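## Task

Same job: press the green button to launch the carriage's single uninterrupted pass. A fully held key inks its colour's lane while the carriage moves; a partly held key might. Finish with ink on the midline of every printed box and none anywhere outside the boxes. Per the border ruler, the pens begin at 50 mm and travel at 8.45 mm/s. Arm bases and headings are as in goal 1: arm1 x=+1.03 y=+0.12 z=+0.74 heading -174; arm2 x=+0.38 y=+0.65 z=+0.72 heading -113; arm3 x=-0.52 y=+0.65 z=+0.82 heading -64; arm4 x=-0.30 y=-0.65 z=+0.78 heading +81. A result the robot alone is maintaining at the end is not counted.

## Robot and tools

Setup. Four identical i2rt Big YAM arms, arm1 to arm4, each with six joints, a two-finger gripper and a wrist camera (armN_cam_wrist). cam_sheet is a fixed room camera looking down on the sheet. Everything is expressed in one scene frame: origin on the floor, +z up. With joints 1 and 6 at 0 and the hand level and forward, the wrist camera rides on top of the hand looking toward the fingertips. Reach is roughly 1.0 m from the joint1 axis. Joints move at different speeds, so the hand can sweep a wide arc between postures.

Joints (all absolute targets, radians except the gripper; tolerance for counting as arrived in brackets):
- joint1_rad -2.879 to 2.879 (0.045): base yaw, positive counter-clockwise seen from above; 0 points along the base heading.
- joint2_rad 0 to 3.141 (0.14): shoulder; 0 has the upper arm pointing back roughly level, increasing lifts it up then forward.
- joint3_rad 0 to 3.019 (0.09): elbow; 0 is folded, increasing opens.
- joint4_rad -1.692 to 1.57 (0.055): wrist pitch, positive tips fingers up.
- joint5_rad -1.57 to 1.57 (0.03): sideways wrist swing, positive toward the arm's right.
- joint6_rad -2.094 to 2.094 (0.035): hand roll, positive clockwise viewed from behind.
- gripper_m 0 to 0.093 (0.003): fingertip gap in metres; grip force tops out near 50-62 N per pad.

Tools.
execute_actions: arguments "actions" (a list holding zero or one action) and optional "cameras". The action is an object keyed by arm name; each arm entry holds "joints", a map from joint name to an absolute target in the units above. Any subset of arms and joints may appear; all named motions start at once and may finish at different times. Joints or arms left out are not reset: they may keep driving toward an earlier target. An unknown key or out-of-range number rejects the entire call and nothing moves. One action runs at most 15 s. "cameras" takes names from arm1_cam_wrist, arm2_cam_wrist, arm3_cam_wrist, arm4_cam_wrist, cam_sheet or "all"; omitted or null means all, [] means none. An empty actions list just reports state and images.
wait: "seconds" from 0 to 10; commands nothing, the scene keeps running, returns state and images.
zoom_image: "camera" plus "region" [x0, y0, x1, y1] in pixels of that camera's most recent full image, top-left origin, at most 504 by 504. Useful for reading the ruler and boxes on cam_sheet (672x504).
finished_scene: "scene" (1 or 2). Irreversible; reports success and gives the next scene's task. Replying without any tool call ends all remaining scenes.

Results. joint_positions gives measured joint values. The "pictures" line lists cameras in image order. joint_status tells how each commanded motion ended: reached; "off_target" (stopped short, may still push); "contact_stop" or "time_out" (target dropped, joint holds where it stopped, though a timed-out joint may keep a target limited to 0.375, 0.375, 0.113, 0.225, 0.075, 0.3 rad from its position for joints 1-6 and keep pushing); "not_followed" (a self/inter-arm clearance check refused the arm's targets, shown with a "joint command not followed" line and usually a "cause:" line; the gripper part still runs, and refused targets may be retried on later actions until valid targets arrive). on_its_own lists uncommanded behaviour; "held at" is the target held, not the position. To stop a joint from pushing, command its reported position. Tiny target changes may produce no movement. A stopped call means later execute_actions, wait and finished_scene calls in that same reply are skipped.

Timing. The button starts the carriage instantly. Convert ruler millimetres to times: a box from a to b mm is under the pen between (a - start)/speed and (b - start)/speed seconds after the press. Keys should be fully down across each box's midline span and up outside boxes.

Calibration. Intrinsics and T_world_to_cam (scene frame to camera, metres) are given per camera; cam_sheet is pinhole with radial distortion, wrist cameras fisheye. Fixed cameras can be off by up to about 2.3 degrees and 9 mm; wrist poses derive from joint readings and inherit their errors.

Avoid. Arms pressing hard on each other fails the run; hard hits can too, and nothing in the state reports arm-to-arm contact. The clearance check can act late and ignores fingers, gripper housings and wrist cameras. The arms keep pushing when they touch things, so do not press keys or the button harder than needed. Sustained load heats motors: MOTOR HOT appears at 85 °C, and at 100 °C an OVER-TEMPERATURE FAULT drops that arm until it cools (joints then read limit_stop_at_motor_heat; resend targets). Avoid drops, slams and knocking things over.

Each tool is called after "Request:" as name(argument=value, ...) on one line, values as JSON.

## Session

Request:
execute_actions(actions=[])

Scene clock: 0.00 s.
Motor temperatures (°C, as the motors report them): arm1=[24 26 24 22 23 22] | arm2=[25 26 27 23 23 25] | arm3=[24 25 24 23 22 23] | arm4=[24 22 24 25 25 26]
arm1.joint_positions: joint1_rad=+0.863 joint2_rad=+0.265 joint3_rad=+1.444 joint4_rad=-1.449 joint5_rad=-0.265 joint6_rad=-0.510 gripper_m=+0.094
arm1.joint_status: not commanded
arm1.hand: x=+1.0379 y=+0.0524 z=+1.3202 quat_wxyz=(-0.237, -0.530, -0.589, +0.562) (m; scene frame)
arm2.joint_positions: joint1_rad=-0.773 joint2_rad=+0.349 joint3_rad=+1.332 joint4_rad=-1.518 joint5_rad=+0.281 joint6_rad=-0.197 gripper_m=+0.095
arm2.joint_status: not commanded
arm2.hand: x=+0.2661 y=+0.6544 z=+1.2443 quat_wxyz=(+0.075, -0.842, -0.182, +0.502) (m; scene frame)
arm3.joint_positions: joint1_rad=-0.293 joint2_rad=+0.292 joint3_rad=+1.591 joint4_rad=-1.596 joint5_rad=-0.155 joint6_rad=-0.362 gripper_m=+0.095
arm3.joint_status: not commanded
arm3.hand: x=-0.4892 y=+0.6437 z=+1.4220 quat_wxyz=(-0.421, -0.361, -0.715, +0.425) (m; scene frame)
arm4.joint_positions: joint1_rad=-0.546 joint2_rad=+0.257 joint3_rad=+1.695 joint4_rad=-1.572 joint5_rad=+0.226 joint6_rad=-0.774 gripper_m=+0.094
arm4.joint_status: not commanded
arm4.hand: x=-0.2935 y=-0.7033 z=+1.4206 quat_wxyz=(-0.657, +0.499, -0.562, +0.052) (m; scene frame)
pictures: arm1_cam_wrist, arm2_cam_wrist, arm3_cam_wrist, arm4_cam_wrist, cam_sheet
camera_calibration (this result's frames):
arm1_cam_wrist: T_world_to_cam=[[-0.896422, 0.171084, 0.408848, 0.388163], [-0.0959248, 0.82573, -0.555849, 0.79054], [-0.432695, -0.537495, -0.723792, 1.56017], [0, 0, 0, 1]] pos_world=[1.09887, 0.1194, 1.40996]
arm2_cam_wrist: T_world_to_cam=[[-0.253082, 0.910869, 0.325986, -0.932681], [0.851147, 0.369815, -0.372541, 0.00328547], [-0.45989, 0.183179, -0.868876, 1.20522], [0, 0, 0, 1]] pos_world=[0.31543, 0.627564, 1.35246]
arm3_cam_wrist: T_world_to_cam=[[-0.877269, -0.382387, 0.290135, -0.593432], [-0.47973, 0.67828, -0.556593, 0.12647], [0.0160408, -0.627468, -0.778477, 1.6392], [0, 0, 0, 1]] pos_world=[-0.486222, 0.715844, 1.51865]
arm4_cam_wrist: T_world_to_cam=[[0.50626, -0.502003, 0.701209, -1.20063], [-0.182536, -0.857063, -0.481793, 0.0342263], [0.842841, 0.115917, -0.52553, 1.19669], [0, 0, 0, 1]] pos_world=[-0.394542, -0.712103, 1.48728]
Images, in order (width x height): arm1_cam_wrist 504x504, arm2_cam_wrist 504x504, arm3_cam_wrist 504x504, arm4_cam_wrist 504x504, cam_sheet 672x504.

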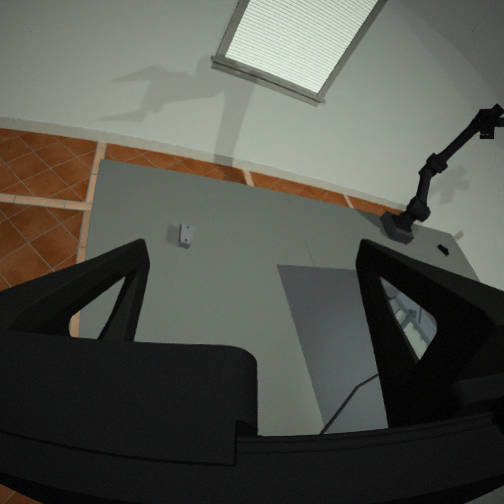

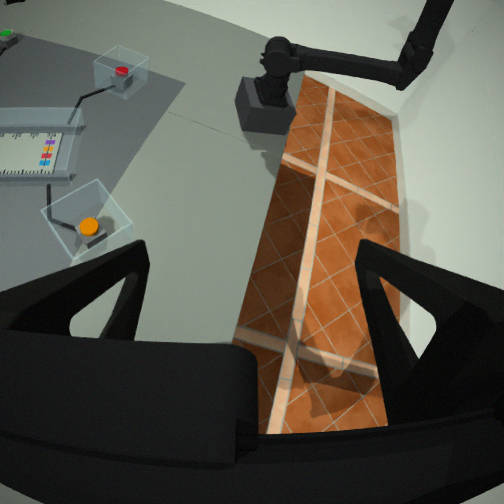

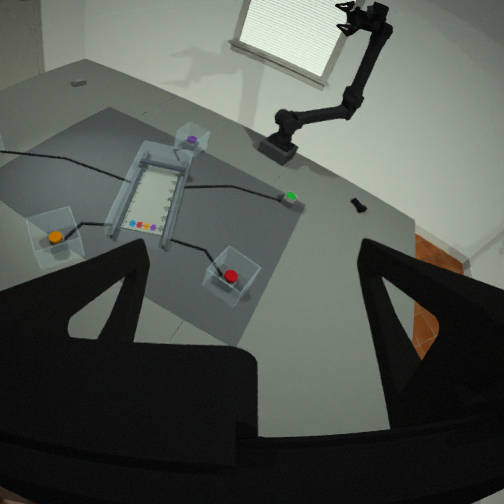

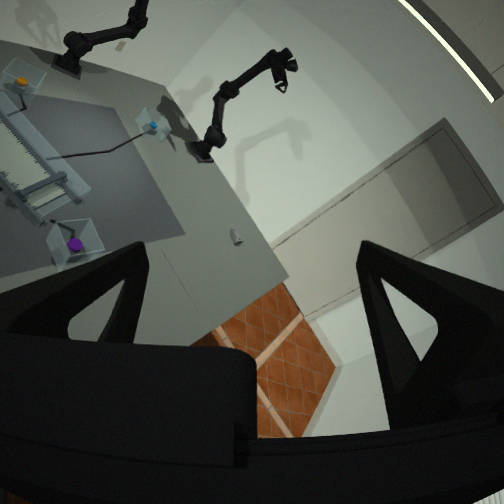

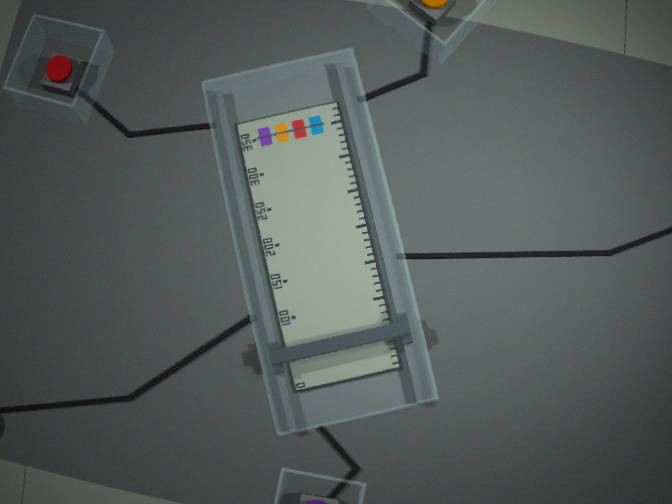

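Request:
zoom_image(camera="cam_sheet", region=[230, 90, 360, 200])

Request:
zoom_image(camera="arm4_cam_wrist", region=[0, 50, 230, 280])

Request:
zoom_image(camera="arm3_cam_wrist", region=[160, 110, 360, 310])

Region (230, 90, 360, 200) of cam_sheet's 672x504 image, scaled by 3.877, with more detail than that image has; it fills the top 426 rows of this view, and the rest is white.

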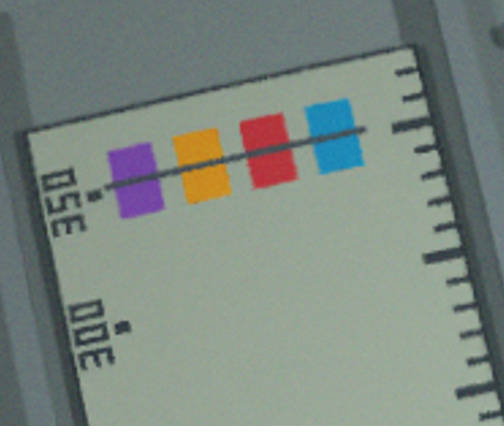

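Region (0, 50, 230, 280) of arm4_cam_wrist's 504x504 image, scaled by 2.191, with more detail than that image has.

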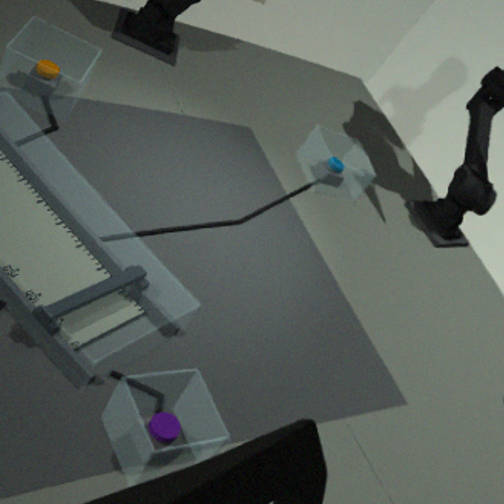

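Region (160, 110, 360, 310) of arm3_cam_wrist's 504x504 image, scaled by 2.520, with more detail than that image has.

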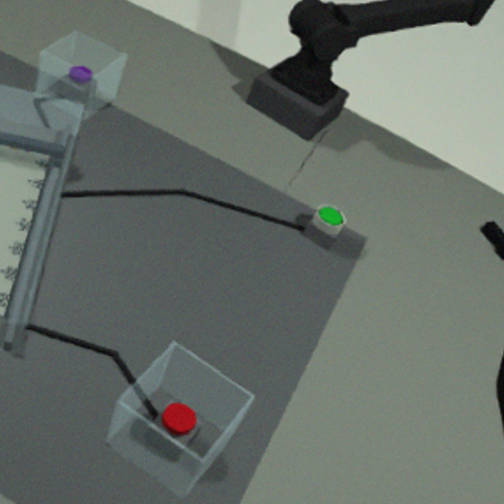

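Request:
execute_actions(actions=[{"arm1":{"joints":{"joint1_rad":-0.22,"joint2_rad":1.465,"joint3_rad":1.265,"joint4_rad":-1.34,"joint5_rad":0,"joint6_rad":0,"gripper_m":0}},"arm2":{"joints":{"joint1_rad":-0.452,"joint2_rad":1.375,"joint3_rad":1.198,"joint4_rad":-1.365,"joint5_rad":0,"joint6_rad":0,"gripper_m":0}},"arm3":{"joints":{"joint1_rad":-0.288,"joint2_rad":1.605,"joint3_rad":1.186,"joint4_rad":-1.125,"joint5_rad":0,"joint6_rad":0,"gripper_m":0}},"arm4":{"joints":{"joint1_rad":-0.679,"joint2_rad":1.505,"joint3_rad":1.19,"joint4_rad":-1.22,"joint5_rad":0,"joint6_rad":0,"gripper_m":0}}}], cameras=["arm1_cam_wrist","arm2_cam_wrist","arm3_cam_wrist","arm4_cam_wrist"])

Scene clock: 20.57 s.
Motor temperatures (°C, as the motors report them): arm1=[24 26 25 22 23 22] | arm2=[25 26 28 23 23 25] | arm3=[24 26 24 23 22 23] | arm4=[24 23 25 26 25 26]
arm1.joint_positions: joint1_rad=-0.228 joint2_rad=+1.463 joint3_rad=+1.259 joint4_rad=-1.346 joint5_rad=-0.001 joint6_rad=-0.008 gripper_m=+0.000
arm1.joint_status: all done
arm1.hand: x=+0.6059 y=+0.1740 z=+0.9274 quat_wxyz=(+0.000, -0.998, +0.059, +0.011) (m; scene frame)
arm2.joint_positions: joint1_rad=-0.457 joint2_rad=+1.366 joint3_rad=+1.201 joint4_rad=-1.377 joint5_rad=+0.003 joint6_rad=-0.008 gripper_m=+0.001
arm2.joint_status: all done
arm2.hand: x=+0.0795 y=+0.3950 z=+0.9329 quat_wxyz=(-0.003, -0.937, -0.349, +0.018) (m; scene frame)
arm3.joint_positions: joint1_rad=-0.293 joint2_rad=+1.605 joint3_rad=+1.185 joint4_rad=-1.135 joint5_rad=-0.003 joint6_rad=-0.012 gripper_m=+0.001
arm3.joint_status: all done
arm3.hand: x=-0.4498 y=+0.2011 z=+0.9285 quat_wxyz=(-0.007, -0.646, -0.763, +0.008) (m; scene frame)
arm4.joint_positions: joint1_rad=-0.681 joint2_rad=+1.510 joint3_rad=+1.164 joint4_rad=-1.222 joint5_rad=+0.002 joint6_rad=-0.008 gripper_m=+0.001
arm4.joint_status: all done
arm4.hand: x=+0.0156 y=-0.3626 z=+0.9187 quat_wxyz=(-0.001, +0.365, -0.931, +0.001) (m; scene frame)
pictures: arm1_cam_wrist, arm2_cam_wrist, arm3_cam_wrist, arm4_cam_wrist
camera_calibration (this result's frames):
arm1_cam_wrist: T_world_to_cam=[[0.112186, 0.993439, -0.0222247, -0.213666], [0.82217, -0.0802372, 0.563559, -1.00639], [0.558078, -0.0814958, -0.825777, 0.569224], [0, 0, 0, 1]] pos_world=[0.53372, 0.177904, 1.03246]
arm2_cam_wrist: T_world_to_cam=[[-0.675538, 0.737316, -0.00351937, -0.232548], [0.611989, 0.563361, 0.555062, -0.780762], [0.411239, 0.372812, -0.831801, 0.717606], [0, 0, 0, 1]] pos_world=[0.0256142, 0.34378, 1.02946]
arm3_cam_wrist: T_world_to_cam=[[-0.988143, -0.153474, -0.00429441, -0.407398], [-0.126905, 0.800694, 0.585478, -0.755426], [-0.0864173, 0.579081, -0.810677, 0.717836], [0, 0, 0, 1]] pos_world=[-0.436401, 0.126656, 1.02247]
arm4_cam_wrist: T_world_to_cam=[[0.66804, -0.744096, -0.00663166, -0.274199], [-0.596936, -0.541199, 0.59226, -0.724867], [-0.444287, -0.391694, -0.80572, 0.726325], [0, 0, 0, 1]] pos_world=[0.0731745, -0.31183, 1.01271]
Images, in order (width x height): arm1_cam_wrist 504x504, arm2_cam_wrist 504x504, arm3_cam_wrist 504x504, arm4_cam_wrist 504x504.

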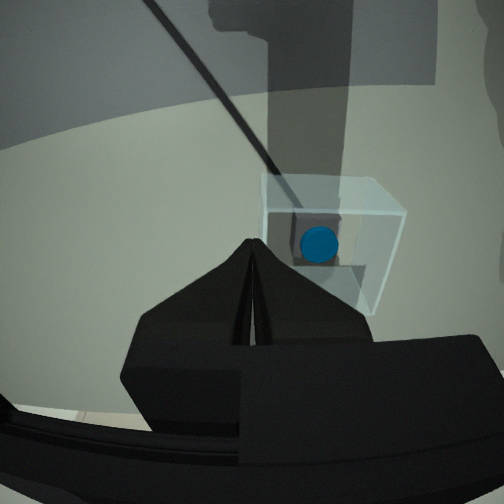

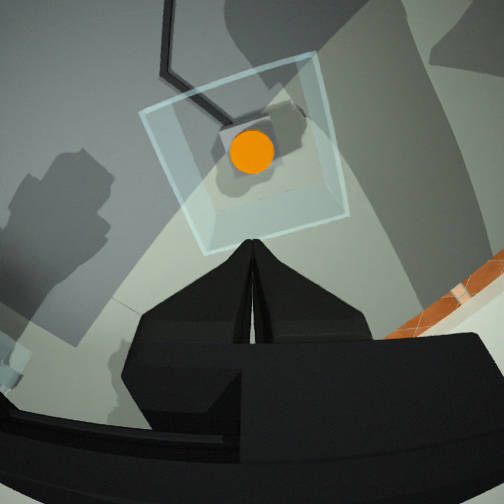

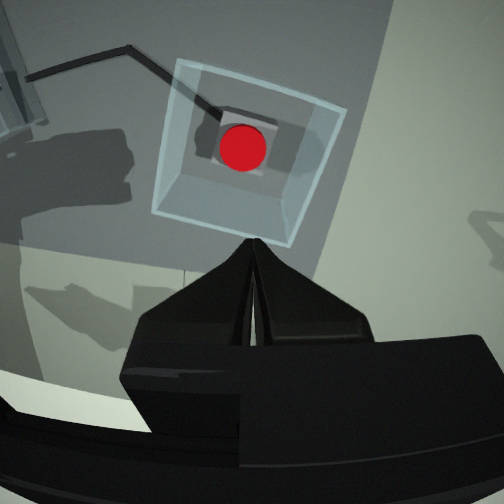

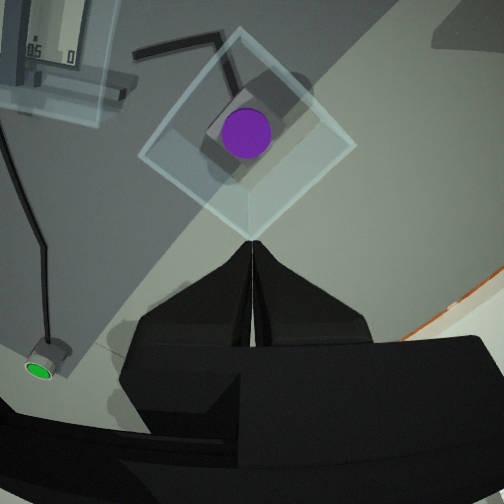

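Request:
execute_actions(actions=[{"arm1":{"joints":{"joint1_rad":-0.45,"joint2_rad":1.28,"joint3_rad":0.95,"joint4_rad":-1.205}},"arm2":{"joints":{"joint2_rad":1.508,"joint3_rad":0.982,"joint4_rad":-1.016}},"arm3":{"joints":{"joint1_rad":-0.267,"joint2_rad":1.803,"joint3_rad":1.067,"joint4_rad":-0.805}},"arm4":{"joints":{"joint1_rad":-0.668,"joint2_rad":1.70,"joint3_rad":1.092,"joint4_rad":-0.92}}}], cameras=["arm1_cam_wrist","arm2_cam_wrist","arm3_cam_wrist","arm4_cam_wrist"])

Scene clock: 35.73 s.
Motor temperatures (°C, as the motors report them): arm1=[24 26 26 22 23 22] | arm2=[25 26 29 23 23 25] | arm3=[24 26 26 23 22 23] | arm4=[24 23 27 25 25 26]
arm1.joint_positions: joint1_rad=-0.458 joint2_rad=+1.271 joint3_rad=+0.944 joint4_rad=-1.220 joint5_rad=+0.000 joint6_rad=-0.006 gripper_m=+0.000
arm1.joint_status: all done
arm1.hand: x=+0.7091 y=+0.2398 z=+0.8800 quat_wxyz=(+0.002, -0.985, +0.174, +0.012) (m; scene frame)
arm2.joint_positions: joint1_rad=-0.457 joint2_rad=+1.519 joint3_rad=+0.976 joint4_rad=-1.032 joint5_rad=+0.003 joint6_rad=-0.008 gripper_m=+0.001
arm2.joint_status: all done
arm2.hand: x=+0.0782 y=+0.3945 z=+0.7948 quat_wxyz=(+0.003, -0.937, -0.349, +0.001) (m; scene frame)
arm3.joint_positions: joint1_rad=-0.273 joint2_rad=+1.820 joint3_rad=+1.059 joint4_rad=-0.816 joint5_rad=-0.003 joint6_rad=-0.012 gripper_m=+0.001
arm3.joint_status: all done
arm3.hand: x=-0.4412 y=+0.2007 z=+0.7953 quat_wxyz=(+0.001, -0.638, -0.770, +0.001) (m; scene frame)
arm4.joint_positions: joint1_rad=-0.673 joint2_rad=+1.713 joint3_rad=+1.074 joint4_rad=-0.930 joint5_rad=+0.002 joint6_rad=-0.007 gripper_m=+0.001
arm4.joint_status: all done
arm4.hand: x=+0.0303 y=-0.3444 z=+0.8034 quat_wxyz=(-0.001, +0.369, -0.929, +0.001) (m; scene frame)
pictures: arm1_cam_wrist, arm2_cam_wrist, arm3_cam_wrist, arm4_cam_wrist
camera_calibration (this result's frames):
arm1_cam_wrist: T_world_to_cam=[[0.337496, 0.941087, -0.0212624, -0.439801], [0.783368, -0.268267, 0.560685, -0.984145], [0.521949, -0.205885, -0.827756, 0.53508], [0, 0, 0, 1]] pos_world=[0.640094, 0.260042, 0.98536]
arm2_cam_wrist: T_world_to_cam=[[-0.675337, 0.737493, -0.00479843, -0.232652], [0.597165, 0.550631, 0.583265, -0.719339], [0.432796, 0.391035, -0.812267, 0.579071], [0, 0, 0, 1]] pos_world=[0.0218259, 0.341233, 0.88881]
arm3_cam_wrist: T_world_to_cam=[[-0.984942, -0.172841, -0.00380532, -0.394641], [-0.140213, 0.785747, 0.602447, -0.692364], [-0.101138, 0.593909, -0.79815, 0.591396], [0, 0, 0, 1]] pos_world=[-0.425965, 0.124577, 0.887633]
arm4_cam_wrist: T_world_to_cam=[[0.673408, -0.739238, -0.00701079, -0.269425], [-0.592343, -0.545221, 0.593181, -0.640243], [-0.442324, -0.3953, -0.805038, 0.645168], [0, 0, 0, 1]] pos_world=[0.0875629, -0.293207, 0.897276]
Images, in order (width x height): arm1_cam_wrist 504x504, arm2_cam_wrist 504x504, arm3_cam_wrist 504x504, arm4_cam_wrist 504x504.

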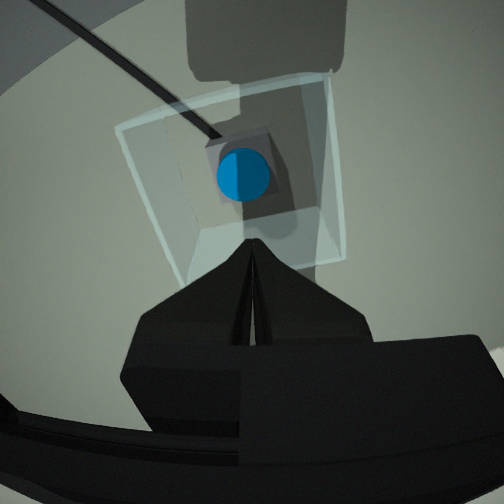

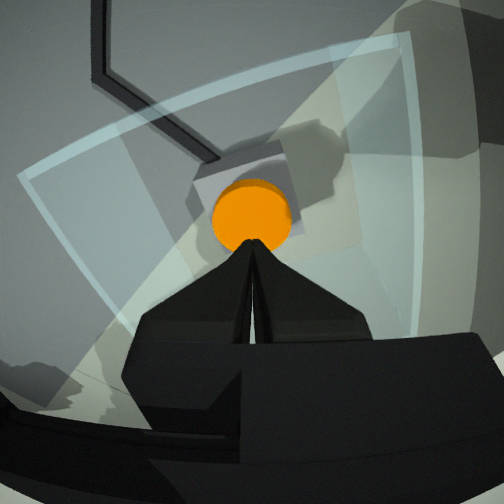

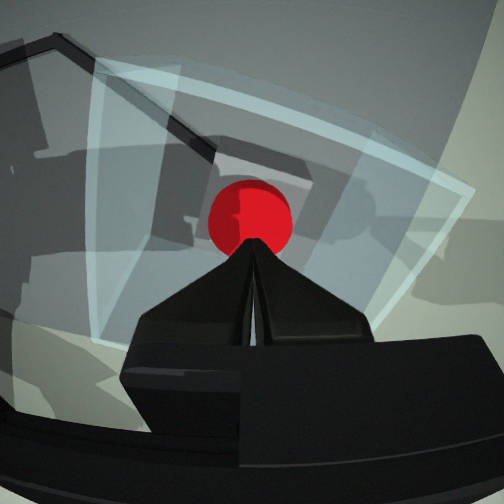

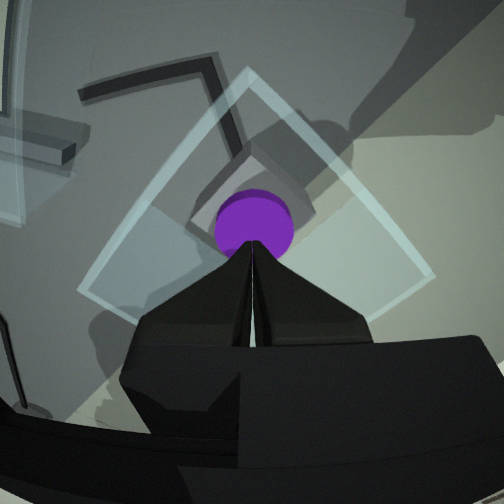

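Request:
execute_actions(actions=[{"arm1":{"joints":{"joint1_rad":-0.432,"joint2_rad":1.384,"joint3_rad":0.82,"joint4_rad":-0.965}},"arm4":{"joints":{"joint2_rad":1.48,"joint4_rad":-1.16}}}], cameras=[])

Request:
execute_actions(actions=[{"arm4":{"joints":{"joint1_rad":0.695}}}], cameras=["arm1_cam_wrist","arm4_cam_wrist"])

Scene clock: 41.20 s.
Motor temperatures (°C, as the motors report them): arm1=[24 26 27 22 23 22] | arm2=[25 26 29 23 23 25] | arm3=[24 26 26 23 22 23] | arm4=[24 23 27 25 25 26]
arm1.joint_positions: joint1_rad=-0.438 joint2_rad=+1.391 joint3_rad=+0.806 joint4_rad=-0.979 joint5_rad=+0.000 joint6_rad=-0.006 gripper_m=+0.000
arm1.joint_status: all done
arm1.hand: x=+0.7084 y=+0.2331 z=+0.7944 quat_wxyz=(+0.001, -0.986, +0.164, +0.004) (m; scene frame)
arm2.joint_positions: joint1_rad=-0.457 joint2_rad=+1.519 joint3_rad=+0.976 joint4_rad=-1.032 joint5_rad=+0.003 joint6_rad=-0.008 gripper_m=+0.001
arm2.joint_status: not commanded
arm2.hand: x=+0.0782 y=+0.3945 z=+0.7948 quat_wxyz=(+0.003, -0.937, -0.349, +0.001) (m; scene frame)
arm3.joint_positions: joint1_rad=-0.273 joint2_rad=+1.820 joint3_rad=+1.059 joint4_rad=-0.816 joint5_rad=-0.003 joint6_rad=-0.012 gripper_m=+0.001
arm3.joint_status: not commanded
arm3.hand: x=-0.4412 y=+0.2007 z=+0.7953 quat_wxyz=(+0.001, -0.638, -0.770, +0.001) (m; scene frame)
arm4.joint_positions: joint1_rad=-0.673 joint2_rad=+1.474 joint3_rad=+1.074 joint4_rad=-1.152 joint5_rad=+0.002 joint6_rad=-0.007 gripper_m=+0.001
arm4.joint_status: all done
arm4.hand: x=+0.0005 y=-0.3721 z=+0.9010 quat_wxyz=(-0.009, +0.369, -0.929, -0.002) (m; scene frame)
pictures: none
No camera images: the call's "cameras" was empty. Leave "cameras" out to get every camera's image.

Scene clock: 42.93 s.
Motor temperatures (°C, as the motors report them): arm1=[24 26 27 22 23 22] | arm2=[25 26 29 23 23 25] | arm3=[24 26 26 23 22 23] | arm4=[24 23 27 25 25 26]
arm1.joint_positions: joint1_rad=-0.438 joint2_rad=+1.391 joint3_rad=+0.806 joint4_rad=-0.979 joint5_rad=+0.000 joint6_rad=-0.006 gripper_m=+0.000
arm1.joint_status: not commanded
arm1.hand: x=+0.7084 y=+0.2331 z=+0.7944 quat_wxyz=(+0.001, -0.986, +0.164, +0.004) (m; scene frame)
arm2.joint_positions: joint1_rad=-0.457 joint2_rad=+1.519 joint3_rad=+0.976 joint4_rad=-1.032 joint5_rad=+0.003 joint6_rad=-0.008 gripper_m=+0.001
arm2.joint_status: not commanded
arm2.hand: x=+0.0782 y=+0.3945 z=+0.7948 quat_wxyz=(+0.003, -0.937, -0.349, +0.001) (m; scene frame)
arm3.joint_positions: joint1_rad=-0.273 joint2_rad=+1.820 joint3_rad=+1.059 joint4_rad=-0.816 joint5_rad=-0.003 joint6_rad=-0.012 gripper_m=+0.001
arm3.joint_status: not commanded
arm3.hand: x=-0.4412 y=+0.2007 z=+0.7953 quat_wxyz=(+0.001, -0.638, -0.770, +0.001) (m; scene frame)
arm4.joint_positions: joint1_rad=+0.700 joint2_rad=+1.477 joint3_rad=+1.074 joint4_rad=-1.152 joint5_rad=-0.001 joint6_rad=-0.006 gripper_m=+0.001
arm4.joint_status: all done
arm4.hand: x=-0.5139 y=-0.3012 z=+0.8999 quat_wxyz=(-0.003, +0.874, -0.485, -0.007) (m; scene frame)
pictures: arm1_cam_wrist, arm4_cam_wrist
camera_calibration (this result's frames):
arm1_cam_wrist: T_world_to_cam=[[0.31949, 0.947347, -0.0214541, -0.423541], [0.778819, -0.249622, 0.575439, -0.950194], [0.539784, -0.200555, -0.817564, 0.441197], [0, 0, 0, 1]] pos_world=[0.637194, 0.252535, 0.898398]
arm4_cam_wrist: T_world_to_cam=[[0.857485, 0.514398, -0.0106746, 0.605164], [0.423668, -0.694166, 0.581927, -0.508865], [0.291932, -0.503516, -0.813171, 0.851354], [0, 0, 0, 1]] pos_world=[-0.551867, -0.235861, 0.994879]
Images, in order (width x height): arm1_cam_wrist 504x504, arm4_cam_wrist 504x504.

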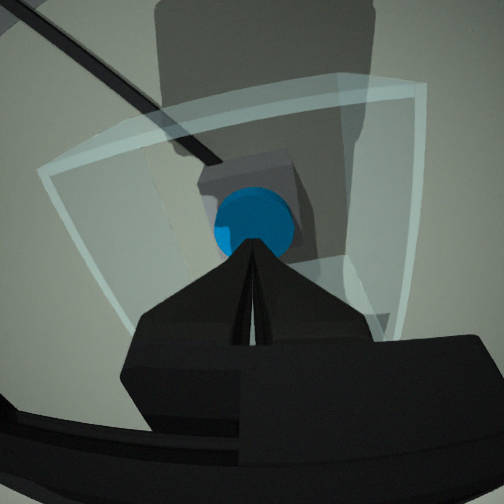

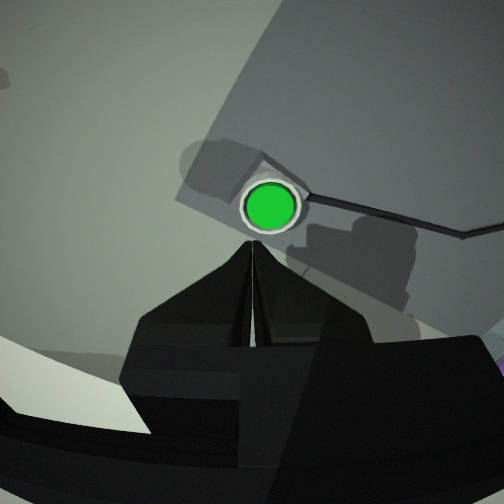

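Request:
execute_actions(actions=[{"arm4":{"joints":{"joint1_rad":0.66,"joint2_rad":1.516,"joint3_rad":0.888,"joint4_rad":-0.903}}}], cameras=["arm4_cam_wrist"])

Scene clock: 46.37 s.
Motor temperatures (°C, as the motors report them): arm1=[24 26 27 22 23 22] | arm2=[25 26 29 23 23 25] | arm3=[24 26 26 23 22 23] | arm4=[24 23 28 25 25 26]
arm1.joint_positions: joint1_rad=-0.438 joint2_rad=+1.391 joint3_rad=+0.806 joint4_rad=-0.979 joint5_rad=+0.000 joint6_rad=-0.006 gripper_m=+0.000
arm1.joint_status: not commanded
arm1.hand: x=+0.7084 y=+0.2331 z=+0.7944 quat_wxyz=(+0.001, -0.986, +0.164, +0.004) (m; scene frame)
arm2.joint_positions: joint1_rad=-0.457 joint2_rad=+1.519 joint3_rad=+0.976 joint4_rad=-1.032 joint5_rad=+0.003 joint6_rad=-0.008 gripper_m=+0.001
arm2.joint_status: not commanded
arm2.hand: x=+0.0782 y=+0.3945 z=+0.7948 quat_wxyz=(+0.003, -0.937, -0.349, +0.001) (m; scene frame)
arm3.joint_positions: joint1_rad=-0.273 joint2_rad=+1.820 joint3_rad=+1.059 joint4_rad=-0.816 joint5_rad=-0.003 joint6_rad=-0.012 gripper_m=+0.001
arm3.joint_status: not commanded
arm3.hand: x=-0.4412 y=+0.2007 z=+0.7953 quat_wxyz=(+0.001, -0.638, -0.770, +0.001) (m; scene frame)
arm4.joint_positions: joint1_rad=+0.659 joint2_rad=+1.520 joint3_rad=+0.872 joint4_rad=-0.913 joint5_rad=-0.001 joint6_rad=-0.006 gripper_m=+0.001
arm4.joint_status: all done
arm4.hand: x=-0.4840 y=-0.3206 z=+0.8173 quat_wxyz=(-0.002, +0.864, -0.503, -0.005) (m; scene frame)
pictures: arm4_cam_wrist
camera_calibration (this result's frames):
arm4_cam_wrist: T_world_to_cam=[[0.877787, 0.478933, -0.0106139, 0.587029], [0.393456, -0.708132, 0.586295, -0.509621], [0.27328, -0.518818, -0.810028, 0.749175], [0, 0, 0, 1]] pos_world=[-0.519508, -0.253341, 0.911872]
Images, in order (width x height): arm4_cam_wrist 504x504.

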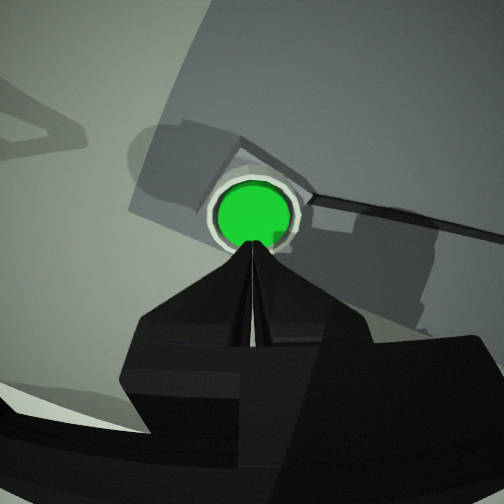

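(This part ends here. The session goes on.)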